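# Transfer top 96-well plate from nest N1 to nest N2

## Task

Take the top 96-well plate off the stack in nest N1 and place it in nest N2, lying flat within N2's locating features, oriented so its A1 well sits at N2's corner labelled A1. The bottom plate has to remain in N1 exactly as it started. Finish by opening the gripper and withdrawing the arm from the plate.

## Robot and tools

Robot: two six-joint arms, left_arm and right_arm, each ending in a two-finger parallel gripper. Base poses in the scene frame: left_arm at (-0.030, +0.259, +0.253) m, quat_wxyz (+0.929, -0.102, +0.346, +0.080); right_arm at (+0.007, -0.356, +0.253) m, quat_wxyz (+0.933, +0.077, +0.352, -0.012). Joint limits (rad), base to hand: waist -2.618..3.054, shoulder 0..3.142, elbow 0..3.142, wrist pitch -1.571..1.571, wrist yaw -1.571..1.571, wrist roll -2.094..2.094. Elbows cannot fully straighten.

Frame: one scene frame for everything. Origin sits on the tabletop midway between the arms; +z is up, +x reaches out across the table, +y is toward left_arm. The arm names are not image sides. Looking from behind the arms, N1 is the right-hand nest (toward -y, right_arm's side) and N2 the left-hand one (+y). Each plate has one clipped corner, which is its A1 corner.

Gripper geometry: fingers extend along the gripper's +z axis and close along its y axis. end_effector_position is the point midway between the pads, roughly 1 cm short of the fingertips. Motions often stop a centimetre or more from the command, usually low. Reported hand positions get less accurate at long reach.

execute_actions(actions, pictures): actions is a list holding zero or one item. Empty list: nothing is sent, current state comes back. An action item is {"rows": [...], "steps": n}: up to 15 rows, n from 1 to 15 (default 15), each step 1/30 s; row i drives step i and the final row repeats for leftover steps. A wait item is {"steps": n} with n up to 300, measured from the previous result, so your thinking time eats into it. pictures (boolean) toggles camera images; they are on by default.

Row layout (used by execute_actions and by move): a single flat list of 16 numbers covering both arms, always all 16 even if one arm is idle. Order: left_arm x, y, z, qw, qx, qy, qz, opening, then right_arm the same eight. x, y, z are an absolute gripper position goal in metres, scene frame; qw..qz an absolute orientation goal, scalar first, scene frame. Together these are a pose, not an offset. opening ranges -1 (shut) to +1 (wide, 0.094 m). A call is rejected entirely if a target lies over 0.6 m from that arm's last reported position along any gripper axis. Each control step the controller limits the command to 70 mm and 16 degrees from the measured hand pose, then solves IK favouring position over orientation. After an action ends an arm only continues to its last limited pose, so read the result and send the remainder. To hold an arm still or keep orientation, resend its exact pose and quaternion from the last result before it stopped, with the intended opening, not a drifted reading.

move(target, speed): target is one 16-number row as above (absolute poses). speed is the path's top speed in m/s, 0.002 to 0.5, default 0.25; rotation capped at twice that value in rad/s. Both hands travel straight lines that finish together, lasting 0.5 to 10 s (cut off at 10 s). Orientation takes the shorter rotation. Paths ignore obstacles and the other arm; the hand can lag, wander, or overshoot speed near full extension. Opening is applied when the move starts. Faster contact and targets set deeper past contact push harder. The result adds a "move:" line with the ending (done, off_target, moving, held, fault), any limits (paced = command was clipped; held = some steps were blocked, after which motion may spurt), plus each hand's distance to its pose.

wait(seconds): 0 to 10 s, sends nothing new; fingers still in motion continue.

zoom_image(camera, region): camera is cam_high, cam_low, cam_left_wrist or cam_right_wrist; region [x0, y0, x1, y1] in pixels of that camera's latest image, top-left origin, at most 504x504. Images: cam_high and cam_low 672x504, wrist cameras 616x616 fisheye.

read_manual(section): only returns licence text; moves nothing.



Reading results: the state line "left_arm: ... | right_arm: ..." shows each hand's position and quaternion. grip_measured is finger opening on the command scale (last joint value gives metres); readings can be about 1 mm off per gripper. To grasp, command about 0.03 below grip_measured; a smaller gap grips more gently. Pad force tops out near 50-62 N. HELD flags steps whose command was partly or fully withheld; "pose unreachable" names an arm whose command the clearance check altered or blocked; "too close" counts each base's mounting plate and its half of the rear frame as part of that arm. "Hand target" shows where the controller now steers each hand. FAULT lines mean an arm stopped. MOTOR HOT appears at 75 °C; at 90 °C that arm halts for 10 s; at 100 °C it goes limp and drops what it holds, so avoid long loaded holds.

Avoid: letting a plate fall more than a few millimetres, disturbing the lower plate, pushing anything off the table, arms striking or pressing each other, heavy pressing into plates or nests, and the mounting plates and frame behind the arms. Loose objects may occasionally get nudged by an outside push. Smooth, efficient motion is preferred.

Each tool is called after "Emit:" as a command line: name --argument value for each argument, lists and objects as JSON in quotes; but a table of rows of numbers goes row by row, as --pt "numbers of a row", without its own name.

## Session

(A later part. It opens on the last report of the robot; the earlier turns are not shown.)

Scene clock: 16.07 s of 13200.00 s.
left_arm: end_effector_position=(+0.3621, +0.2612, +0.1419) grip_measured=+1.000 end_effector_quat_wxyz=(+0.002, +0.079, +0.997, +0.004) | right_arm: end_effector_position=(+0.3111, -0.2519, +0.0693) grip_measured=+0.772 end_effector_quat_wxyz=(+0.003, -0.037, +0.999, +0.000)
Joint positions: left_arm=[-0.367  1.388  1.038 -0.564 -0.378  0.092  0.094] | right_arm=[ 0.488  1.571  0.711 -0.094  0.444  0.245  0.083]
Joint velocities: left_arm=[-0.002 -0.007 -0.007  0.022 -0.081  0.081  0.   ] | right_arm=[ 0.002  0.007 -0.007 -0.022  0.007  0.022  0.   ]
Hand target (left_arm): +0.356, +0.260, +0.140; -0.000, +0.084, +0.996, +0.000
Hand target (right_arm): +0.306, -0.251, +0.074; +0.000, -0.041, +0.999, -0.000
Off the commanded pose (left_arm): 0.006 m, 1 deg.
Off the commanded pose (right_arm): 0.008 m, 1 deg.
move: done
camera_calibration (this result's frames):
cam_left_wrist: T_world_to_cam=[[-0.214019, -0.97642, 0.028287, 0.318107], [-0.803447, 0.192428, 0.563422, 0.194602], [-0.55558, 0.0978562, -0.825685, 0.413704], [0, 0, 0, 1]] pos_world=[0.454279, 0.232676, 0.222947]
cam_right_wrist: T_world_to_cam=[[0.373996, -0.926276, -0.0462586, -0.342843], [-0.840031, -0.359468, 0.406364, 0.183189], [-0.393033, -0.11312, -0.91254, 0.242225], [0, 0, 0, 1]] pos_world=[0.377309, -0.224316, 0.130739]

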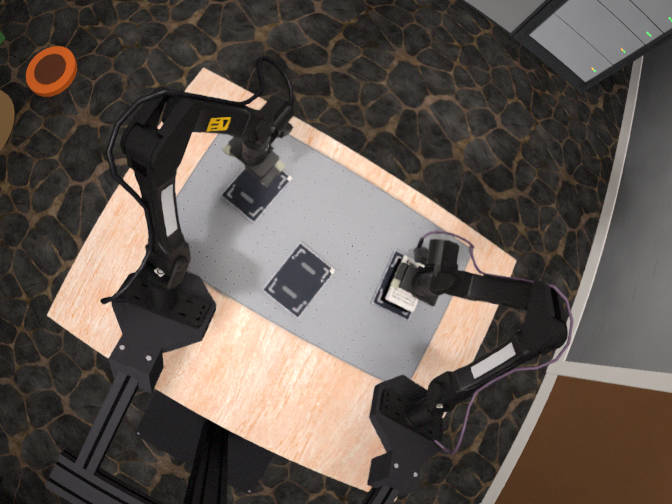

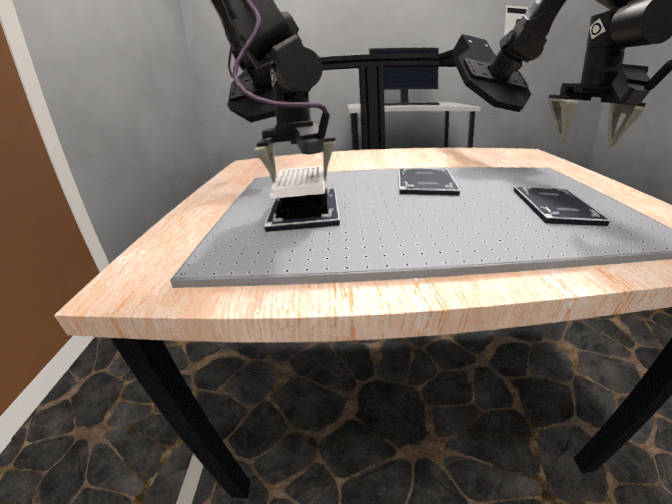

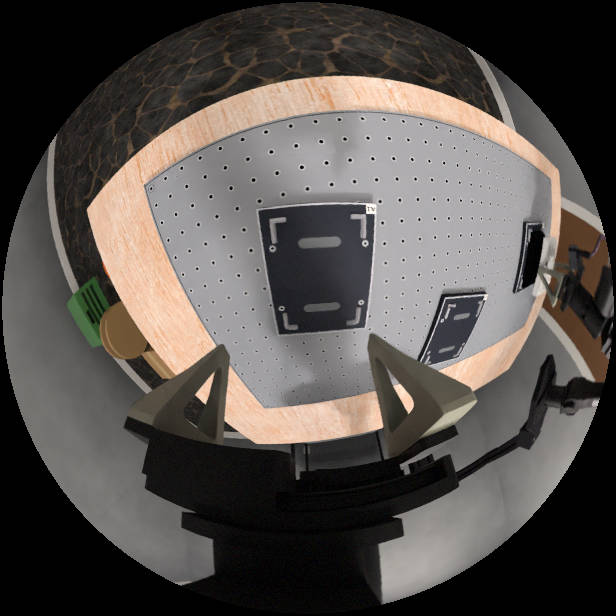

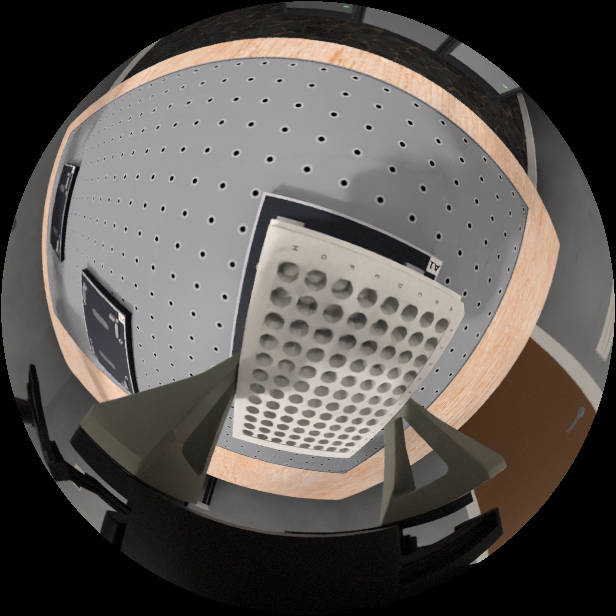

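Emit:
move --target '[0.356,0.28,0.14,0,0.084,0.996,0,1,0.36,-0.07,0.075,0,0,1,0,0.73]' --speed 0.25

Emit:
move --target '[0.356,0.28,0.14,0,0.084,0.996,0,1,0.36,-0.07,0.028,0,0,1,0,0.73]' --speed 0.08

Emit:
zoom_image --camera "cam_low" --region '[340, 150, 470, 250]'

Scene clock: 18.23 s of 13200.00 s.
left_arm: end_effector_position=(+0.3630, +0.2804, +0.1416) grip_measured=+1.000 end_effector_quat_wxyz=(+0.002, +0.080, +0.997, +0.004) | right_arm: end_effector_position=(+0.3579, -0.0775, +0.0677) grip_measured=+0.772 end_effector_quat_wxyz=(-0.002, -0.001, +1.000, -0.004)
Joint positions: left_arm=[-0.298  1.367  1.038 -0.564 -0.335  0.152  0.094] | right_arm=[ 0.827  2.089  1.436 -0.49   0.617  0.664  0.083]
Joint velocities: left_arm=[ 0.002 -0.002 -0.002  0.037 -0.022 -0.037  0.   ] | right_arm=[-0.007  0.017 -0.007  0.007  0.037  0.066 -0.   ]
Hand target (left_arm): +0.356, +0.280, +0.140; -0.000, +0.084, +0.996, -0.000
Hand target (right_arm): +0.360, -0.071, +0.072; +0.002, -0.002, +1.000, -0.004
Off the commanded pose (left_arm): 0.007 m, 1 deg.
Off the commanded pose (right_arm): 0.011 m, 1 deg.
move: off_target (right_arm)
camera_calibration (this result's frames):
cam_left_wrist: T_world_to_cam=[[-0.215893, -0.976, 0.0285411, 0.337561], [-0.803283, 0.194153, 0.563063, 0.191375], [-0.555091, 0.0986347, -0.825921, 0.411715], [0, 0, 0, 1]] pos_world=[0.455145, 0.251694, 0.222654]
cam_right_wrist: T_world_to_cam=[[0.305876, -0.951152, -0.0418378, -0.176713], [-0.859475, -0.294764, 0.417632, 0.29702], [-0.409564, -0.0917849, -0.907652, 0.286096], [0, 0, 0, 1]] pos_world=[0.426508, -0.0542709, 0.128238]

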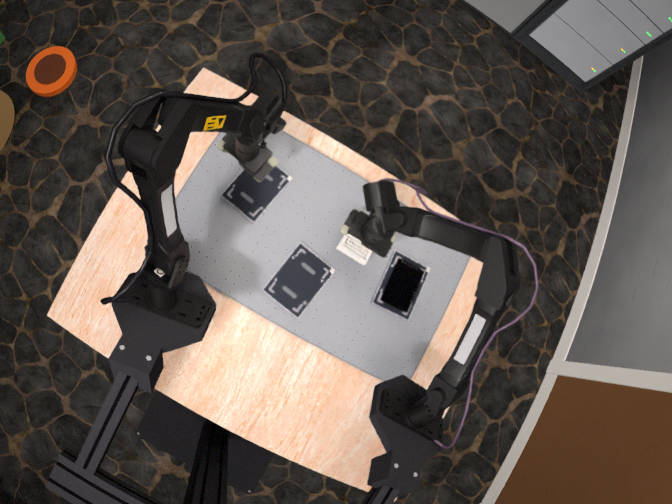

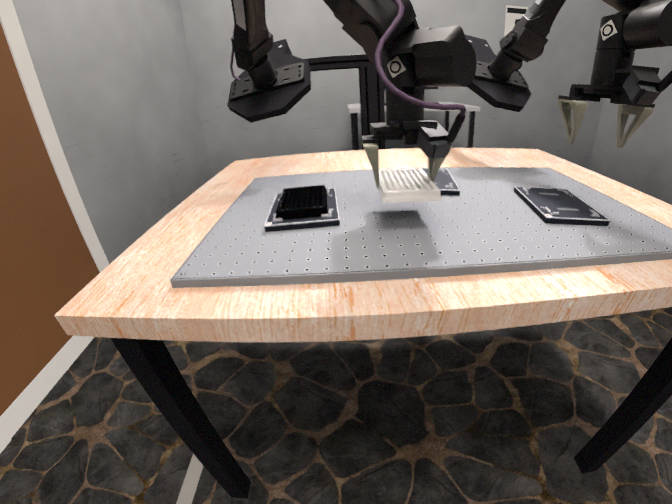

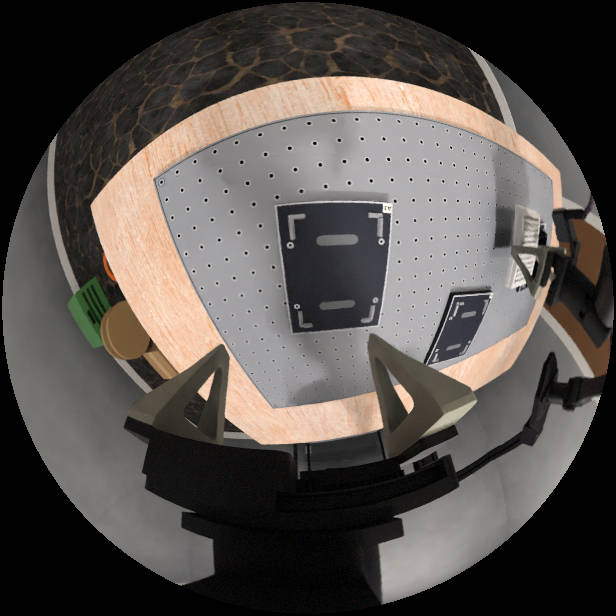

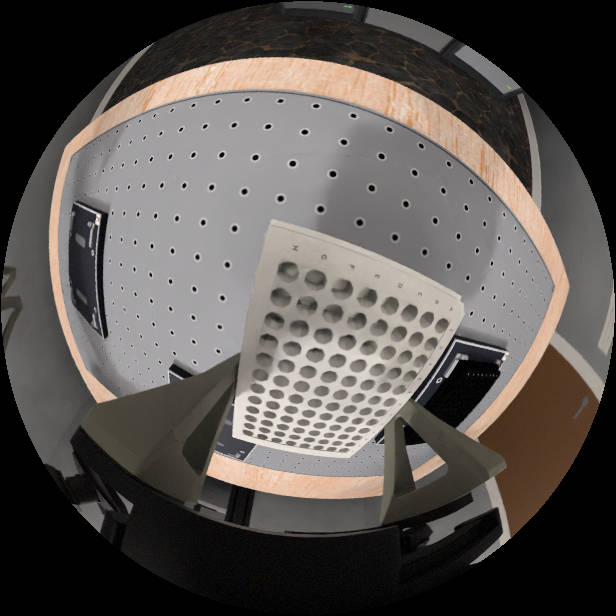

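Scene clock: 19.37 s of 13200.00 s.
left_arm: end_effector_position=(+0.3630, +0.2804, +0.1416) grip_measured=+1.000 end_effector_quat_wxyz=(+0.002, +0.080, +0.997, +0.004) | right_arm: end_effector_position=(+0.3503, -0.0807, +0.0250) grip_measured=+0.772 end_effector_quat_wxyz=(-0.011, -0.004, +1.000, -0.013)
Joint positions: left_arm=[-0.298  1.367  1.038 -0.564 -0.335  0.153  0.094] | right_arm=[ 0.774  2.191  1.448 -0.397  0.6    0.618  0.083]
Joint velocities: left_arm=[ 0.002 -0.012 -0.012  0.022 -0.051 -0.007  0.   ] | right_arm=[ 0.007 -0.017 -0.002  0.007  0.081  0.007 -0.001]
Hand target (left_arm): +0.356, +0.280, +0.140; -0.000, +0.084, +0.996, +0.000
Hand target (right_arm): +0.359, -0.071, +0.028; -0.000, +0.000, +1.000, +0.000
Off the commanded pose (left_arm): 0.007 m, 1 deg.
Off the commanded pose (right_arm): 0.015 m, 2 deg.
move: off_target (right_arm)
camera_calibration (this result's frames):
cam_left_wrist: T_world_to_cam=[[-0.216265, -0.975917, 0.0285402, 0.337673], [-0.803208, 0.194459, 0.563066, 0.191261], [-0.555056, 0.0988477, -0.825919, 0.411642], [0, 0, 0, 1]] pos_world=[0.455134, 0.251659, 0.222653]
cam_right_wrist: T_world_to_cam=[[0.31027, -0.950182, -0.0297753, -0.180966], [-0.850648, -0.291479, 0.437536, 0.304064], [-0.424417, -0.110426, -0.898708, 0.247431], [0, 0, 0, 1]] pos_world=[0.419814, -0.0559992, 0.0839413]

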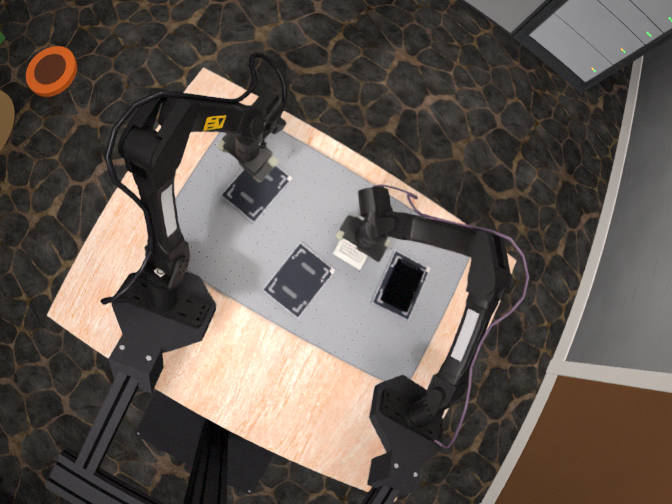

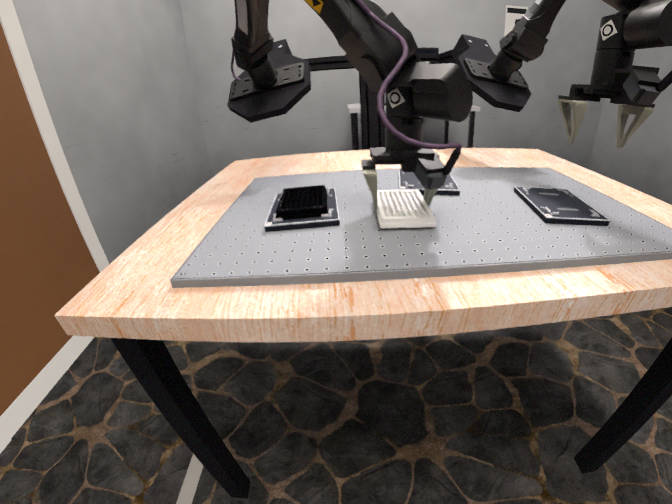

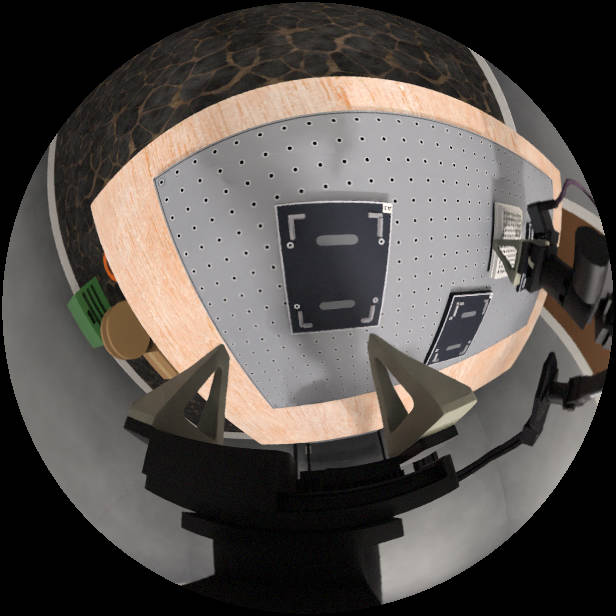

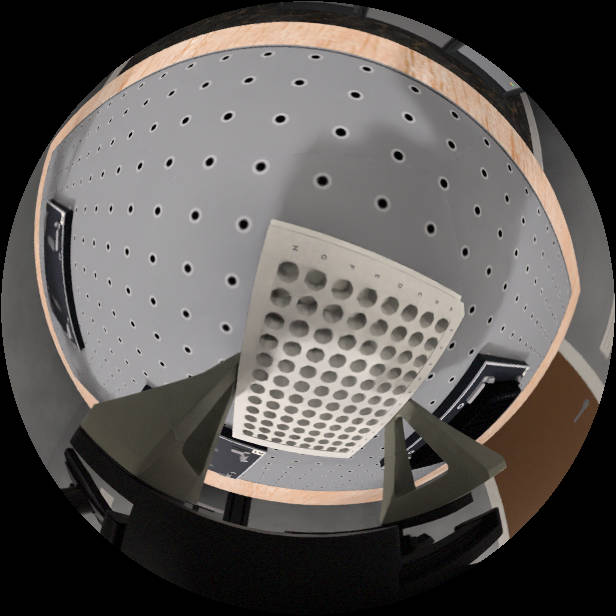

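Region (340, 150, 470, 250) of cam_low's 672x504 image, scaled by 3.877, with more detail than that image has; it fills the top 388 rows of this view, and the rest is white.

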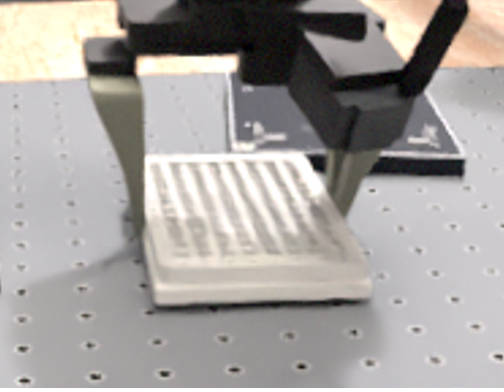

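Emit:
move --target '[0.356,0.30,0.14,0,0.084,0.996,0,1,0.37,-0.04,0.030,0,0,1,0,0.73]' --speed 0.08

Emit:
move --target '[0.356,0.30,0.14,0,0.084,0.996,0,1,0.37,-0.04,0.021,0,0,1,0,0.73]' --speed 0.03

Emit:
zoom_image --camera "cam_low" --region '[350, 150, 480, 250]'

Scene clock: 21.63 s of 13200.00 s.
left_arm: end_effector_position=(+0.3629, +0.3008, +0.1416) grip_measured=+1.000 end_effector_quat_wxyz=(+0.002, +0.080, +0.997, +0.004) | right_arm: end_effector_position=(+0.3694, -0.0496, +0.0226) grip_measured=+0.772 end_effector_quat_wxyz=(-0.004, +0.004, +1.000, -0.003)
Joint positions: left_arm=[-0.223  1.347  1.038 -0.564 -0.289  0.212  0.094] | right_arm=[ 0.795  2.285  1.632 -0.471  0.601  0.64   0.083]
Joint velocities: left_arm=[ 0.007  0.012 -0.007 -0.066  0.022  0.007  0.   ] | right_arm=[ 0.002  0.007  0.007 -0.095 -0.022  0.081 -0.   ]
Hand target (left_arm): +0.356, +0.300, +0.140; -0.000, +0.084, +0.996, -0.000
Hand target (right_arm): +0.370, -0.040, +0.029; +0.001, -0.000, +1.000, +0.000
Off the commanded pose (left_arm): 0.007 m, 1 deg.
Off the commanded pose (right_arm): 0.012 m, 1 deg.
move: off_target (right_arm)
camera_calibration (this result's frames):
cam_left_wrist: T_world_to_cam=[[-0.215446, -0.976137, 0.0271818, 0.357584], [-0.804073, 0.193127, 0.562288, 0.188063], [-0.55412, 0.0992866, -0.826494, 0.409164], [0, 0, 0, 1]] pos_world=[0.454983, 0.272107, 0.222707]
cam_right_wrist: T_world_to_cam=[[0.297064, -0.953833, -0.0442215, -0.152395], [-0.860858, -0.28757, 0.419794, 0.334802], [-0.41313, -0.0866369, -0.906542, 0.253899], [0, 0, 0, 1]] pos_world=[0.438382, -0.0270838, 0.082883]

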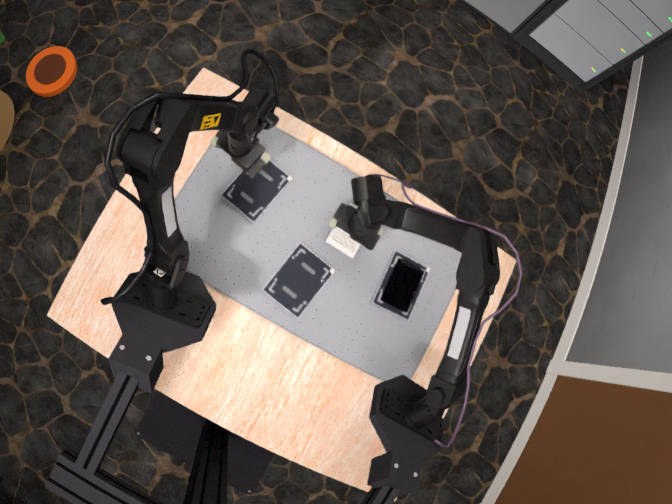

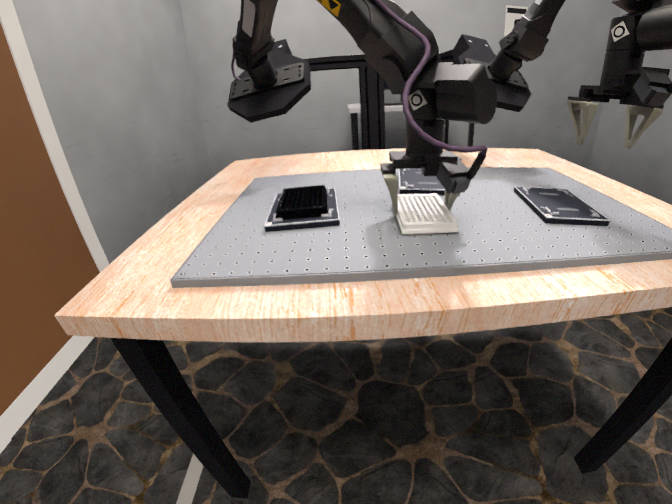

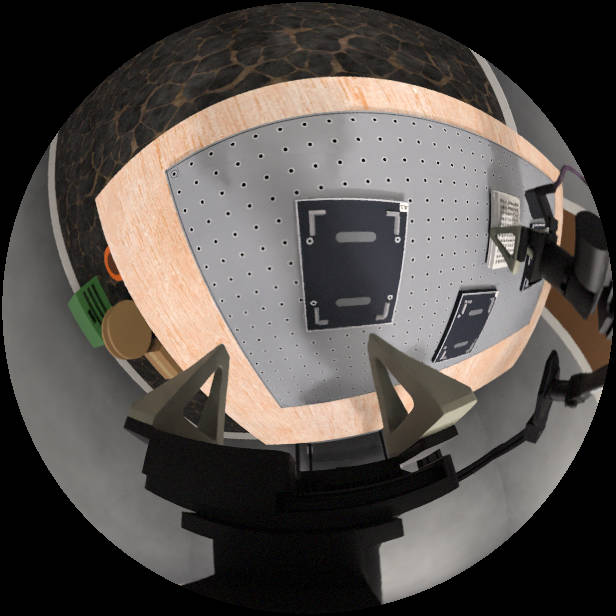

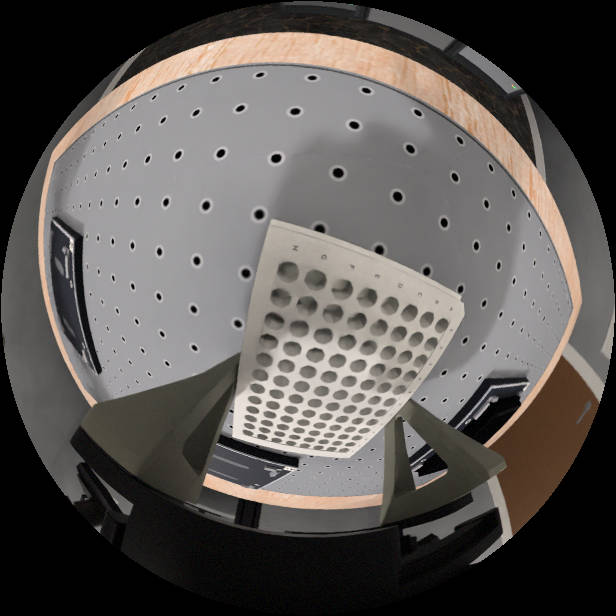

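Scene clock: 22.37 s of 13200.00 s.
left_arm: end_effector_position=(+0.3629, +0.3008, +0.1416) grip_measured=+1.000 end_effector_quat_wxyz=(+0.002, +0.080, +0.997, +0.004) | right_arm: end_effector_position=(+0.3674, -0.0502, +0.0179) grip_measured=+0.772 end_effector_quat_wxyz=(-0.006, +0.003, +1.000, -0.006)
Joint positions: left_arm=[-0.223  1.347  1.038 -0.564 -0.289  0.213  0.094] | right_arm=[ 0.792  2.299  1.638 -0.471  0.601  0.64   0.083]
Joint velocities: left_arm=[ 0.002  0.007  0.002 -0.095 -0.066 -0.081  0.   ] | right_arm=[ 0.002 -0.002  0.002 -0.051 -0.037  0.037 -0.   ]
Hand target (left_arm): +0.356, +0.300, +0.140; -0.000, +0.084, +0.996, +0.000
Hand target (right_arm): +0.370, -0.040, +0.021; +0.000, +0.000, +1.000, -0.000
Off the commanded pose (left_arm): 0.007 m, 1 deg.
Off the commanded pose (right_arm): 0.011 m, 1 deg.
move: off_target (right_arm)
camera_calibration (this result's frames):
cam_left_wrist: T_world_to_cam=[[-0.215818, -0.976055, 0.0271804, 0.357695], [-0.803998, 0.193432, 0.562291, 0.187944], [-0.554085, 0.0994997, -0.826492, 0.409087], [0, 0, 0, 1]] pos_world=[0.454972, 0.272071, 0.222706]
cam_right_wrist: T_world_to_cam=[[0.297693, -0.953833, -0.0397552, -0.152826], [-0.858401, -0.285667, 0.426077, 0.333964], [-0.417763, -0.0927143, -0.903813, 0.250122], [0, 0, 0, 1]] pos_world=[0.436662, -0.0271784, 0.0776931]

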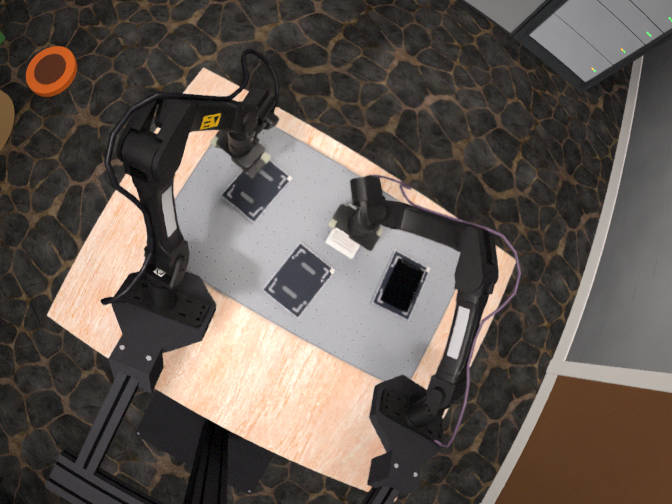

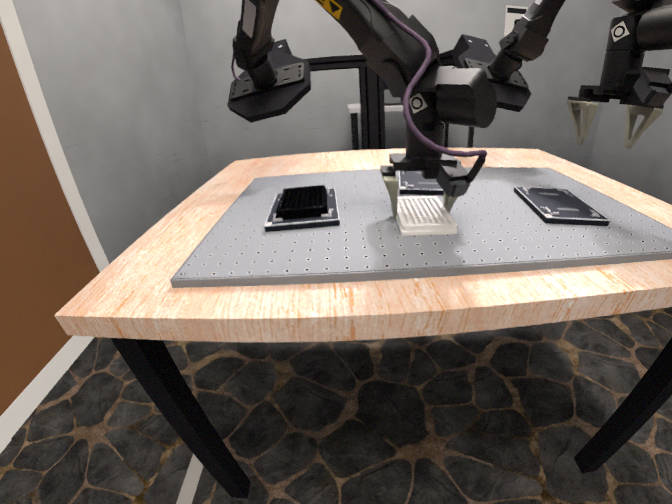

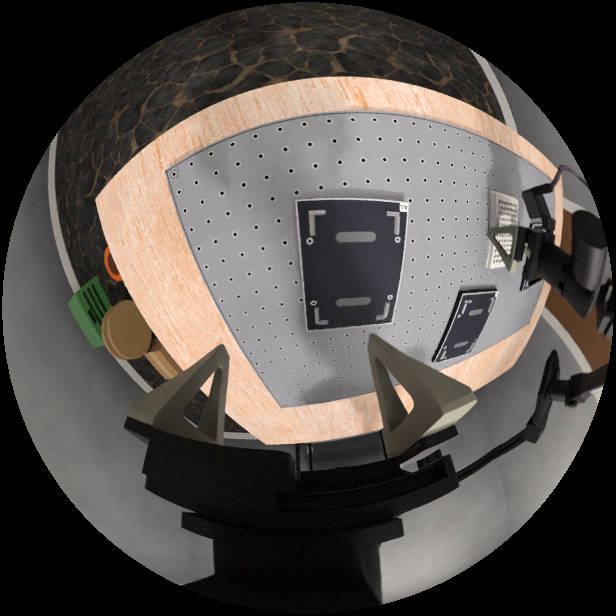

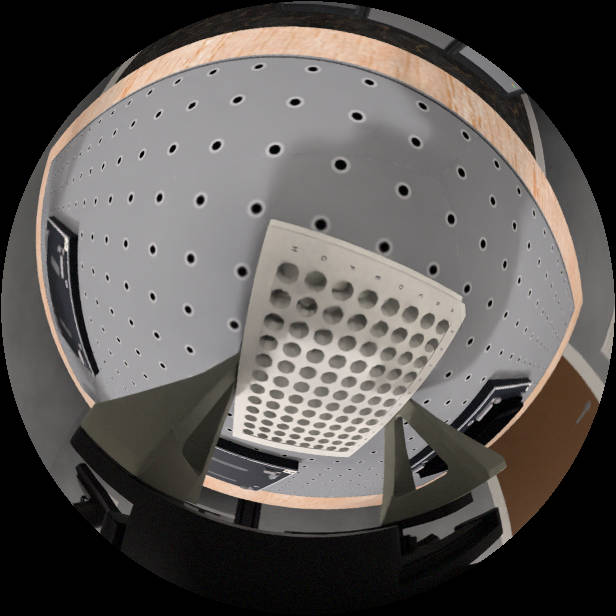

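Region (350, 150, 480, 250) of cam_low's 672x504 image, scaled by 3.877, with more detail than that image has; it fills the top 388 rows of this view, and the rest is white.

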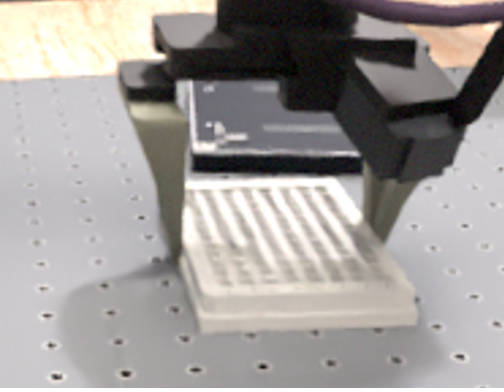

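Touching (plate pivoted slightly). Release and retreat.

Emit:
execute_actions --actions '[{"rows":[[0.356,0.30,0.14,0,0.084,0.996,0,1,0.37,-0.04,0.021,0,0,1,0,1]],"steps":12}]' --pictures false

Emit:
move --target '[0.356,0.30,0.14,0,0.084,0.996,0,1,0.37,-0.043,0.075,0,0,1,0,1]' --speed 0.15

Emit:
move --target '[0.37,0.12,0.11,0,0,1,0,1,0.32,-0.36,0.15,0,0,1,0,1]' --speed 0.4

Emit:
move --target '[0.375,-0.045,0.08,0,0,1,0,1,0.32,-0.36,0.15,0,0,1,0,1]' --speed 0.3

Emit:
zoom_image --camera "cam_left_wrist" --region '[180, 170, 420, 410]'

Scene clock: 23.37 s of 13200.00 s.
left_arm: end_effector_position=(+0.3629, +0.3008, +0.1416) grip_measured=+1.000 end_effector_quat_wxyz=(+0.002, +0.080, +0.997, +0.004) | right_arm: end_effector_position=(+0.3679, -0.0499, +0.0181) grip_measured=+1.000 end_effector_quat_wxyz=(-0.006, +0.004, +1.000, -0.006)
Joint positions: left_arm=[-0.223  1.347  1.038 -0.564 -0.289  0.213  0.094] | right_arm=[ 0.792  2.299  1.64  -0.471  0.601  0.64   0.094]
Joint velocities: left_arm=[-0.012  0.007 -0.027  0.051  0.022 -0.007  0.   ] | right_arm=[ 0.002  0.007 -0.012  0.007 -0.022 -0.007  0.   ]
Hand target (left_arm): +0.356, +0.300, +0.140; -0.000, +0.084, +0.996, +0.000
Hand target (right_arm): +0.370, -0.040, +0.021; +0.000, -0.000, +1.000, +0.000
Off the commanded pose (left_arm): 0.007 m, 1 deg.
Off the commanded pose (right_arm): 0.011 m, 1 deg.
Steps of this call (steps 1 to 18: nothing new was sent; steps 19 to 30: all 12 steps of this action). Readings (end_effector_position):
19: left_arm (+0.3629, +0.3008, +0.1416) | right_arm (+0.3673, -0.0502, +0.0179)
20: left_arm (+0.3629, +0.3008, +0.1416) | right_arm (+0.3678, -0.0500, +0.0180)
22: left_arm (+0.3629, +0.3008, +0.1416) | right_arm (+0.3679, -0.0499, +0.0181)
26: left_arm (+0.3629, +0.3008, +0.1416) | right_arm (+0.3679, -0.0499, +0.0181)
30: the state above

Scene clock: 24.57 s of 13200.00 s.
left_arm: end_effector_position=(+0.3629, +0.3008, +0.1416) grip_measured=+1.000 end_effector_quat_wxyz=(+0.002, +0.080, +0.997, +0.004) | right_arm: end_effector_position=(+0.3727, -0.0432, +0.0665) grip_measured=+1.000 end_effector_quat_wxyz=(-0.001, +0.004, +1.000, +0.001)
Joint positions: left_arm=[-0.223  1.347  1.038 -0.564 -0.289  0.213  0.094] | right_arm=[ 0.856  2.205  1.64  -0.586  0.624  0.7    0.094]
Joint velocities: left_arm=[-0.002 -0.007 -0.017  0.022 -0.066 -0.037  0.   ] | right_arm=[ 0.002 -0.002  0.007 -0.007  0.007 -0.022  0.   ]
Hand target (left_arm): +0.356, +0.300, +0.140; -0.000, +0.084, +0.996, +0.000
Hand target (right_arm): +0.371, -0.042, +0.075; +0.001, -0.001, +1.000, -0.001
Off the commanded pose (left_arm): 0.007 m, 1 deg.
Off the commanded pose (right_arm): 0.009 m, 0 deg.
move: done
camera_calibration (this result's frames):
cam_left_wrist: T_world_to_cam=[[-0.21619, -0.975973, 0.0271791, 0.357805], [-0.803922, 0.193738, 0.562294, 0.187824], [-0.55405, 0.0997128, -0.82649, 0.40901], [0, 0, 0, 1]] pos_world=[0.454962, 0.272036, 0.222706]
cam_right_wrist: T_world_to_cam=[[0.297558, -0.953384, -0.0501824, -0.145089], [-0.863271, -0.291136, 0.412314, 0.32228], [-0.407704, -0.0793664, -0.909659, 0.2942], [0, 0, 0, 1]] pos_world=[0.441334, -0.0211487, 0.12746]

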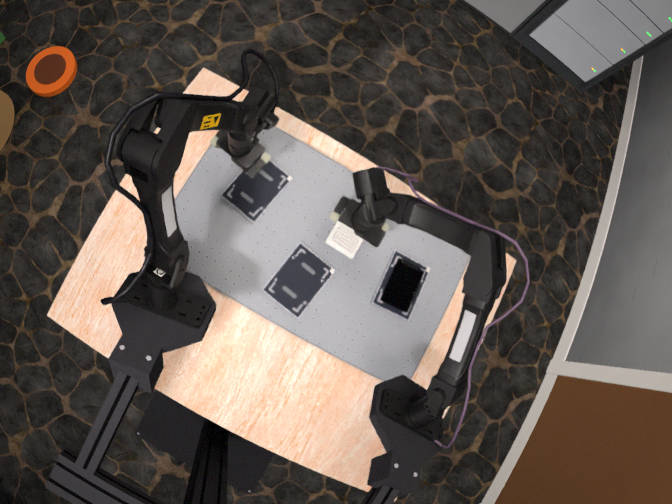

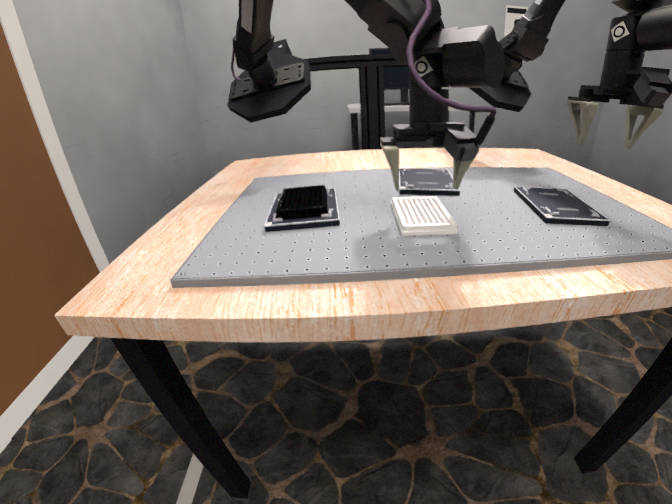

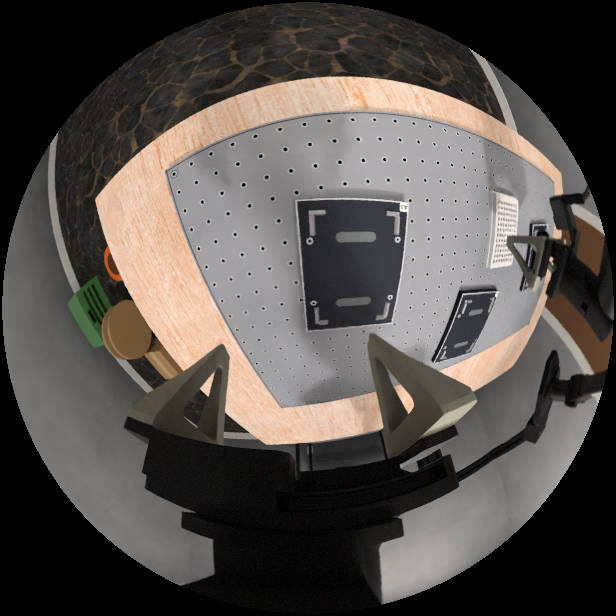

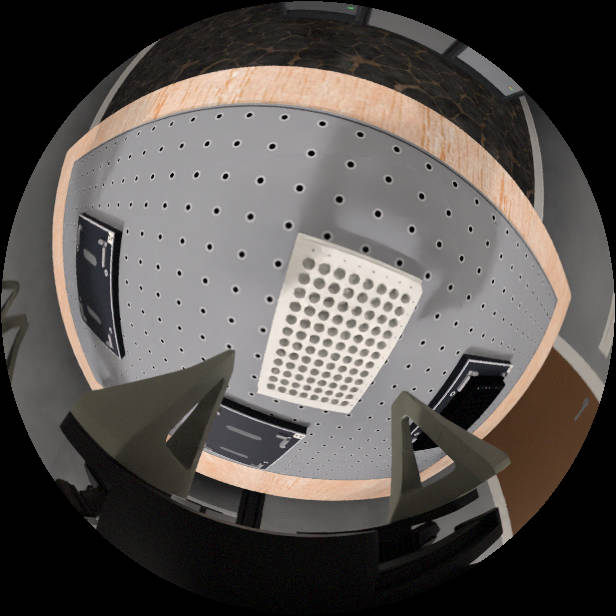

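Scene clock: 26.23 s of 13200.00 s.
left_arm: end_effector_position=(+0.3633, +0.1231, +0.1056) grip_measured=+1.000 end_effector_quat_wxyz=(-0.005, +0.005, +1.000, -0.000) | right_arm: end_effector_position=(+0.3306, -0.3557, +0.1538) grip_measured=+1.000 end_effector_quat_wxyz=(+0.010, +0.009, +1.000, +0.005)
Joint positions: left_arm=[-0.702  1.769  1.211 -0.511 -0.553 -0.377  0.094] | right_arm=[ 0.174  1.075  0.717 -0.49   0.24   0.07   0.094]
Joint velocities: left_arm=[ 0.002  0.007 -0.017 -0.022 -0.022  0.007  0.   ] | right_arm=[ 0.002 -0.002  0.012 -0.022  0.022 -0.037  0.   ]
Hand target (left_arm): +0.371, +0.119, +0.109; +0.002, +0.001, +1.000, +0.001
Hand target (right_arm): +0.321, -0.357, +0.153; -0.002, +0.005, +1.000, +0.008
Off the commanded pose (left_arm): 0.009 m, 1 deg.
Off the commanded pose (right_arm): 0.012 m, 2 deg.
move: off_target (right_arm)
camera_calibration (this result's frames):
cam_left_wrist: T_world_to_cam=[[-0.0665382, -0.997082, 0.0374128, 0.132539], [-0.815757, 0.0759525, 0.573386, 0.260357], [-0.574555, 0.00763234, -0.818431, 0.415131], [0, 0, 0, 1]] pos_world=[0.459723, 0.109209, 0.185512]
cam_right_wrist: T_world_to_cam=[[0.28748, -0.956355, -0.0523552, -0.42347], [-0.87512, -0.28449, 0.391448, 0.168445], [-0.389257, -0.0667162, -0.91871, 0.331396], [0, 0, 0, 1]] pos_world=[0.398147, -0.334958, 0.216349]

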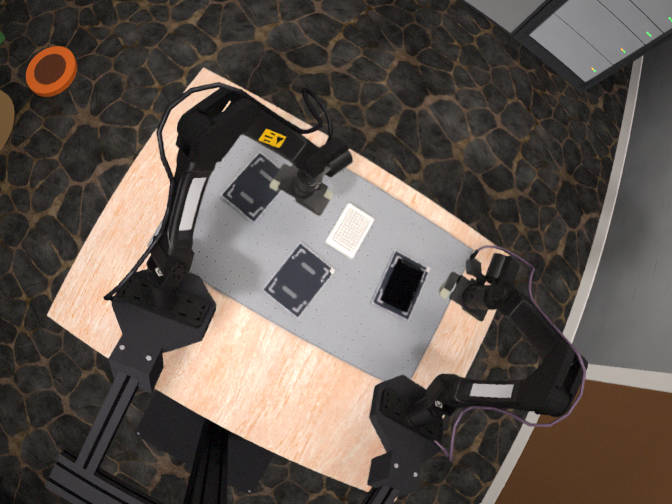

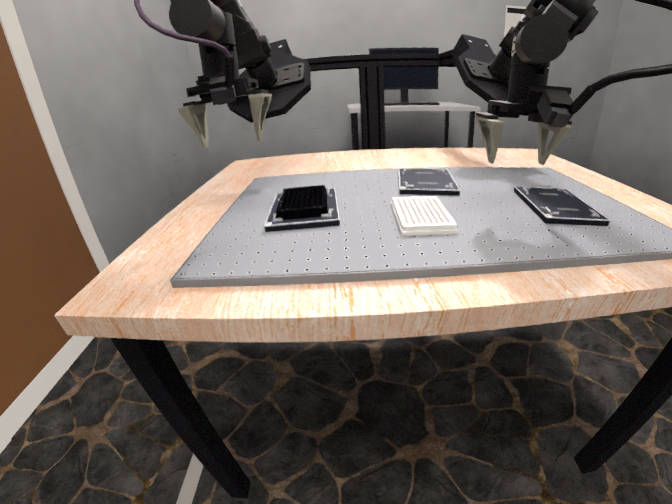

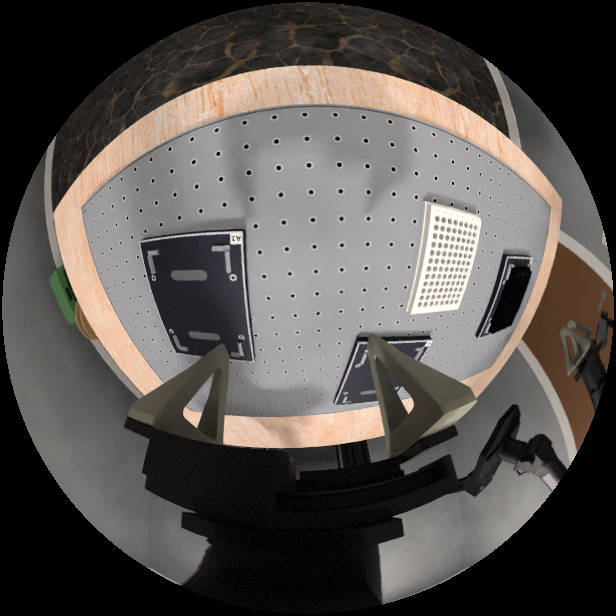

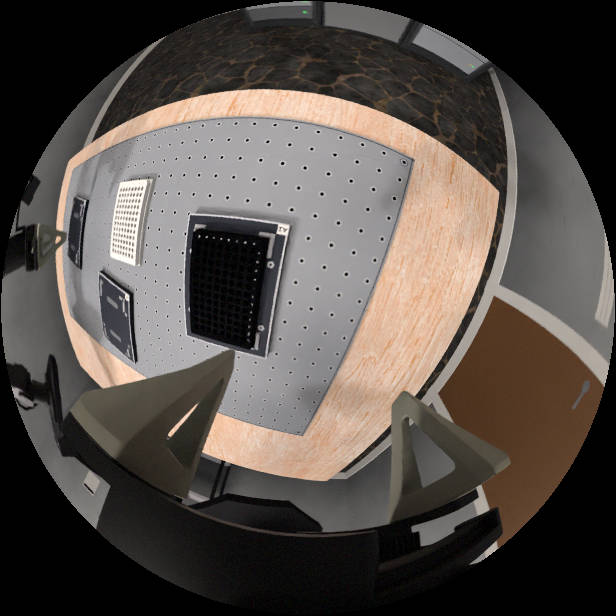

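Scene clock: 27.60 s of 13200.00 s.
left_arm: end_effector_position=(+0.3712, -0.0412, +0.0754) grip_measured=+1.000 end_effector_quat_wxyz=(-0.004, +0.003, +1.000, -0.003) | right_arm: end_effector_position=(+0.3237, -0.3576, +0.1508) grip_measured=+1.000 end_effector_quat_wxyz=(+0.002, +0.001, +1.000, +0.002)
Joint positions: left_arm=[-0.94   2.324  1.818 -0.707 -0.649 -0.64   0.094] | right_arm=[ 0.166  1.075  0.701 -0.49   0.24   0.052  0.094]
Joint velocities: left_arm=[-0.017 -0.022  0.002 -0.022  0.022 -0.007  0.   ] | right_arm=[-0.007 -0.002 -0.012  0.007  0.022  0.022  0.   ]
Hand target (left_arm): +0.375, -0.045, +0.078; +0.002, +0.000, +1.000, -0.000
Hand target (right_arm): +0.320, -0.360, +0.150; -0.000, +0.000, +1.000, +0.000
Off the commanded pose (left_arm): 0.007 m, 1 deg.
Off the commanded pose (right_arm): 0.004 m, 0 deg.
move: done
camera_calibration (this result's frames):
cam_left_wrist: T_world_to_cam=[[-0.0626189, -0.997138, 0.0423631, -0.0314888], [-0.81744, 0.0755943, 0.571032, 0.297425], [-0.5726, 0.0011281, -0.819834, 0.395305], [0, 0, 0, 1]] pos_world=[0.467507, -0.0543282, 0.15558]
cam_right_wrist: T_world_to_cam=[[0.30227, -0.951824, -0.0516071, -0.426747], [-0.863929, -0.296431, 0.40713, 0.152817], [-0.402814, -0.0784783, -0.911911, 0.325024], [0, 0, 0, 1]] pos_world=[0.391941, -0.335381, 0.212153]

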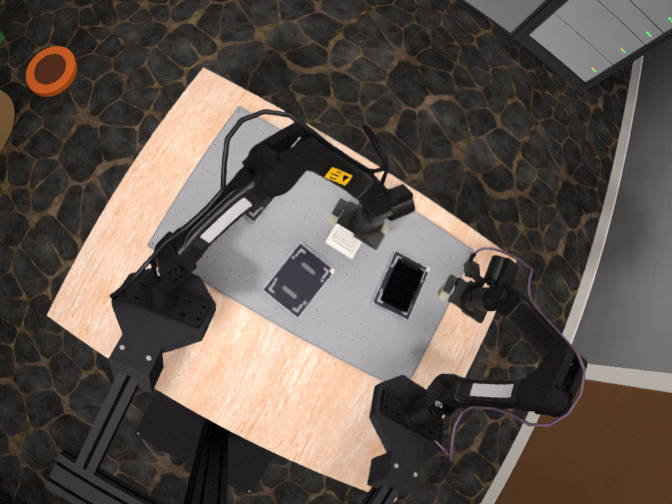

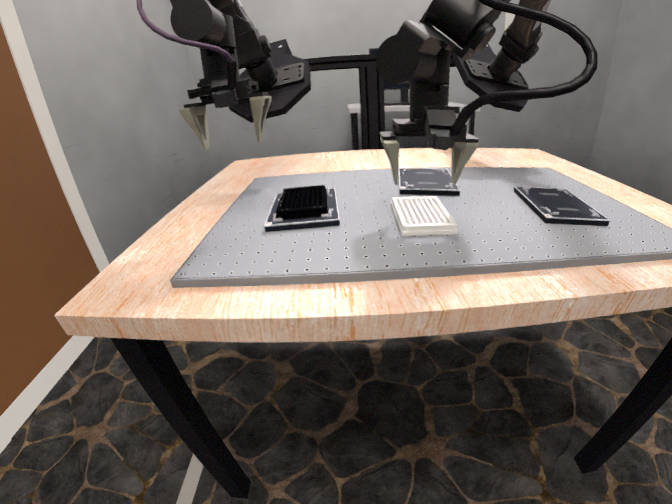

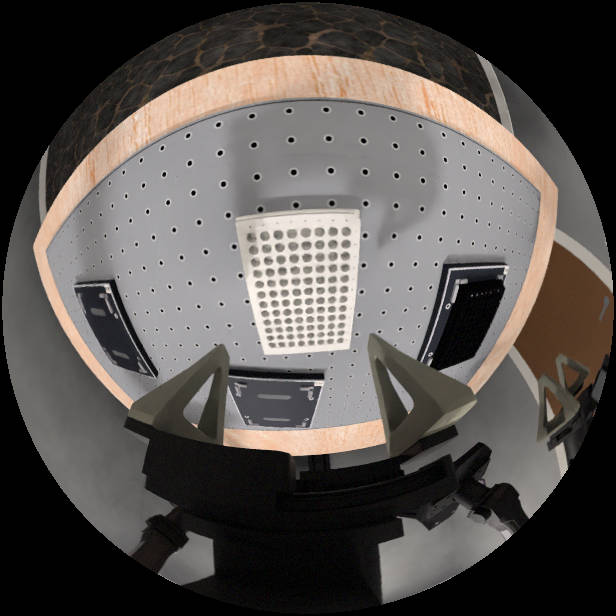

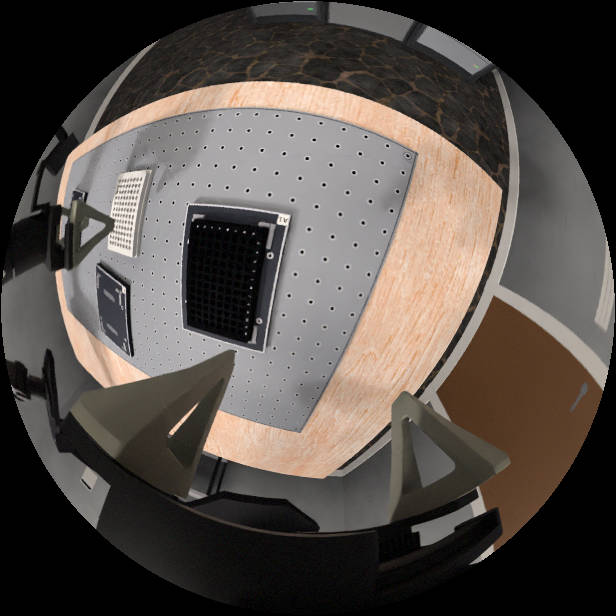

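Region (180, 170, 420, 410) of cam_left_wrist's 616x616 image, scaled by 2.100, with more detail than that image has.

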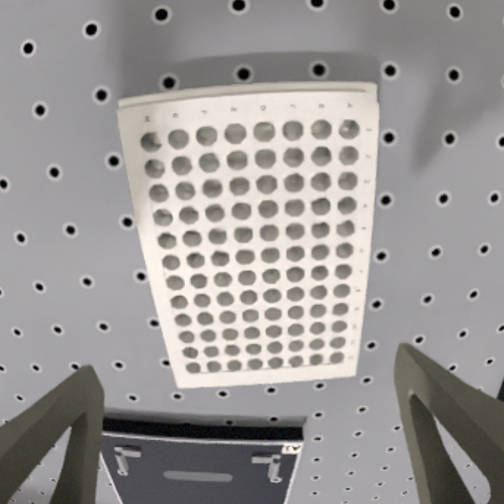

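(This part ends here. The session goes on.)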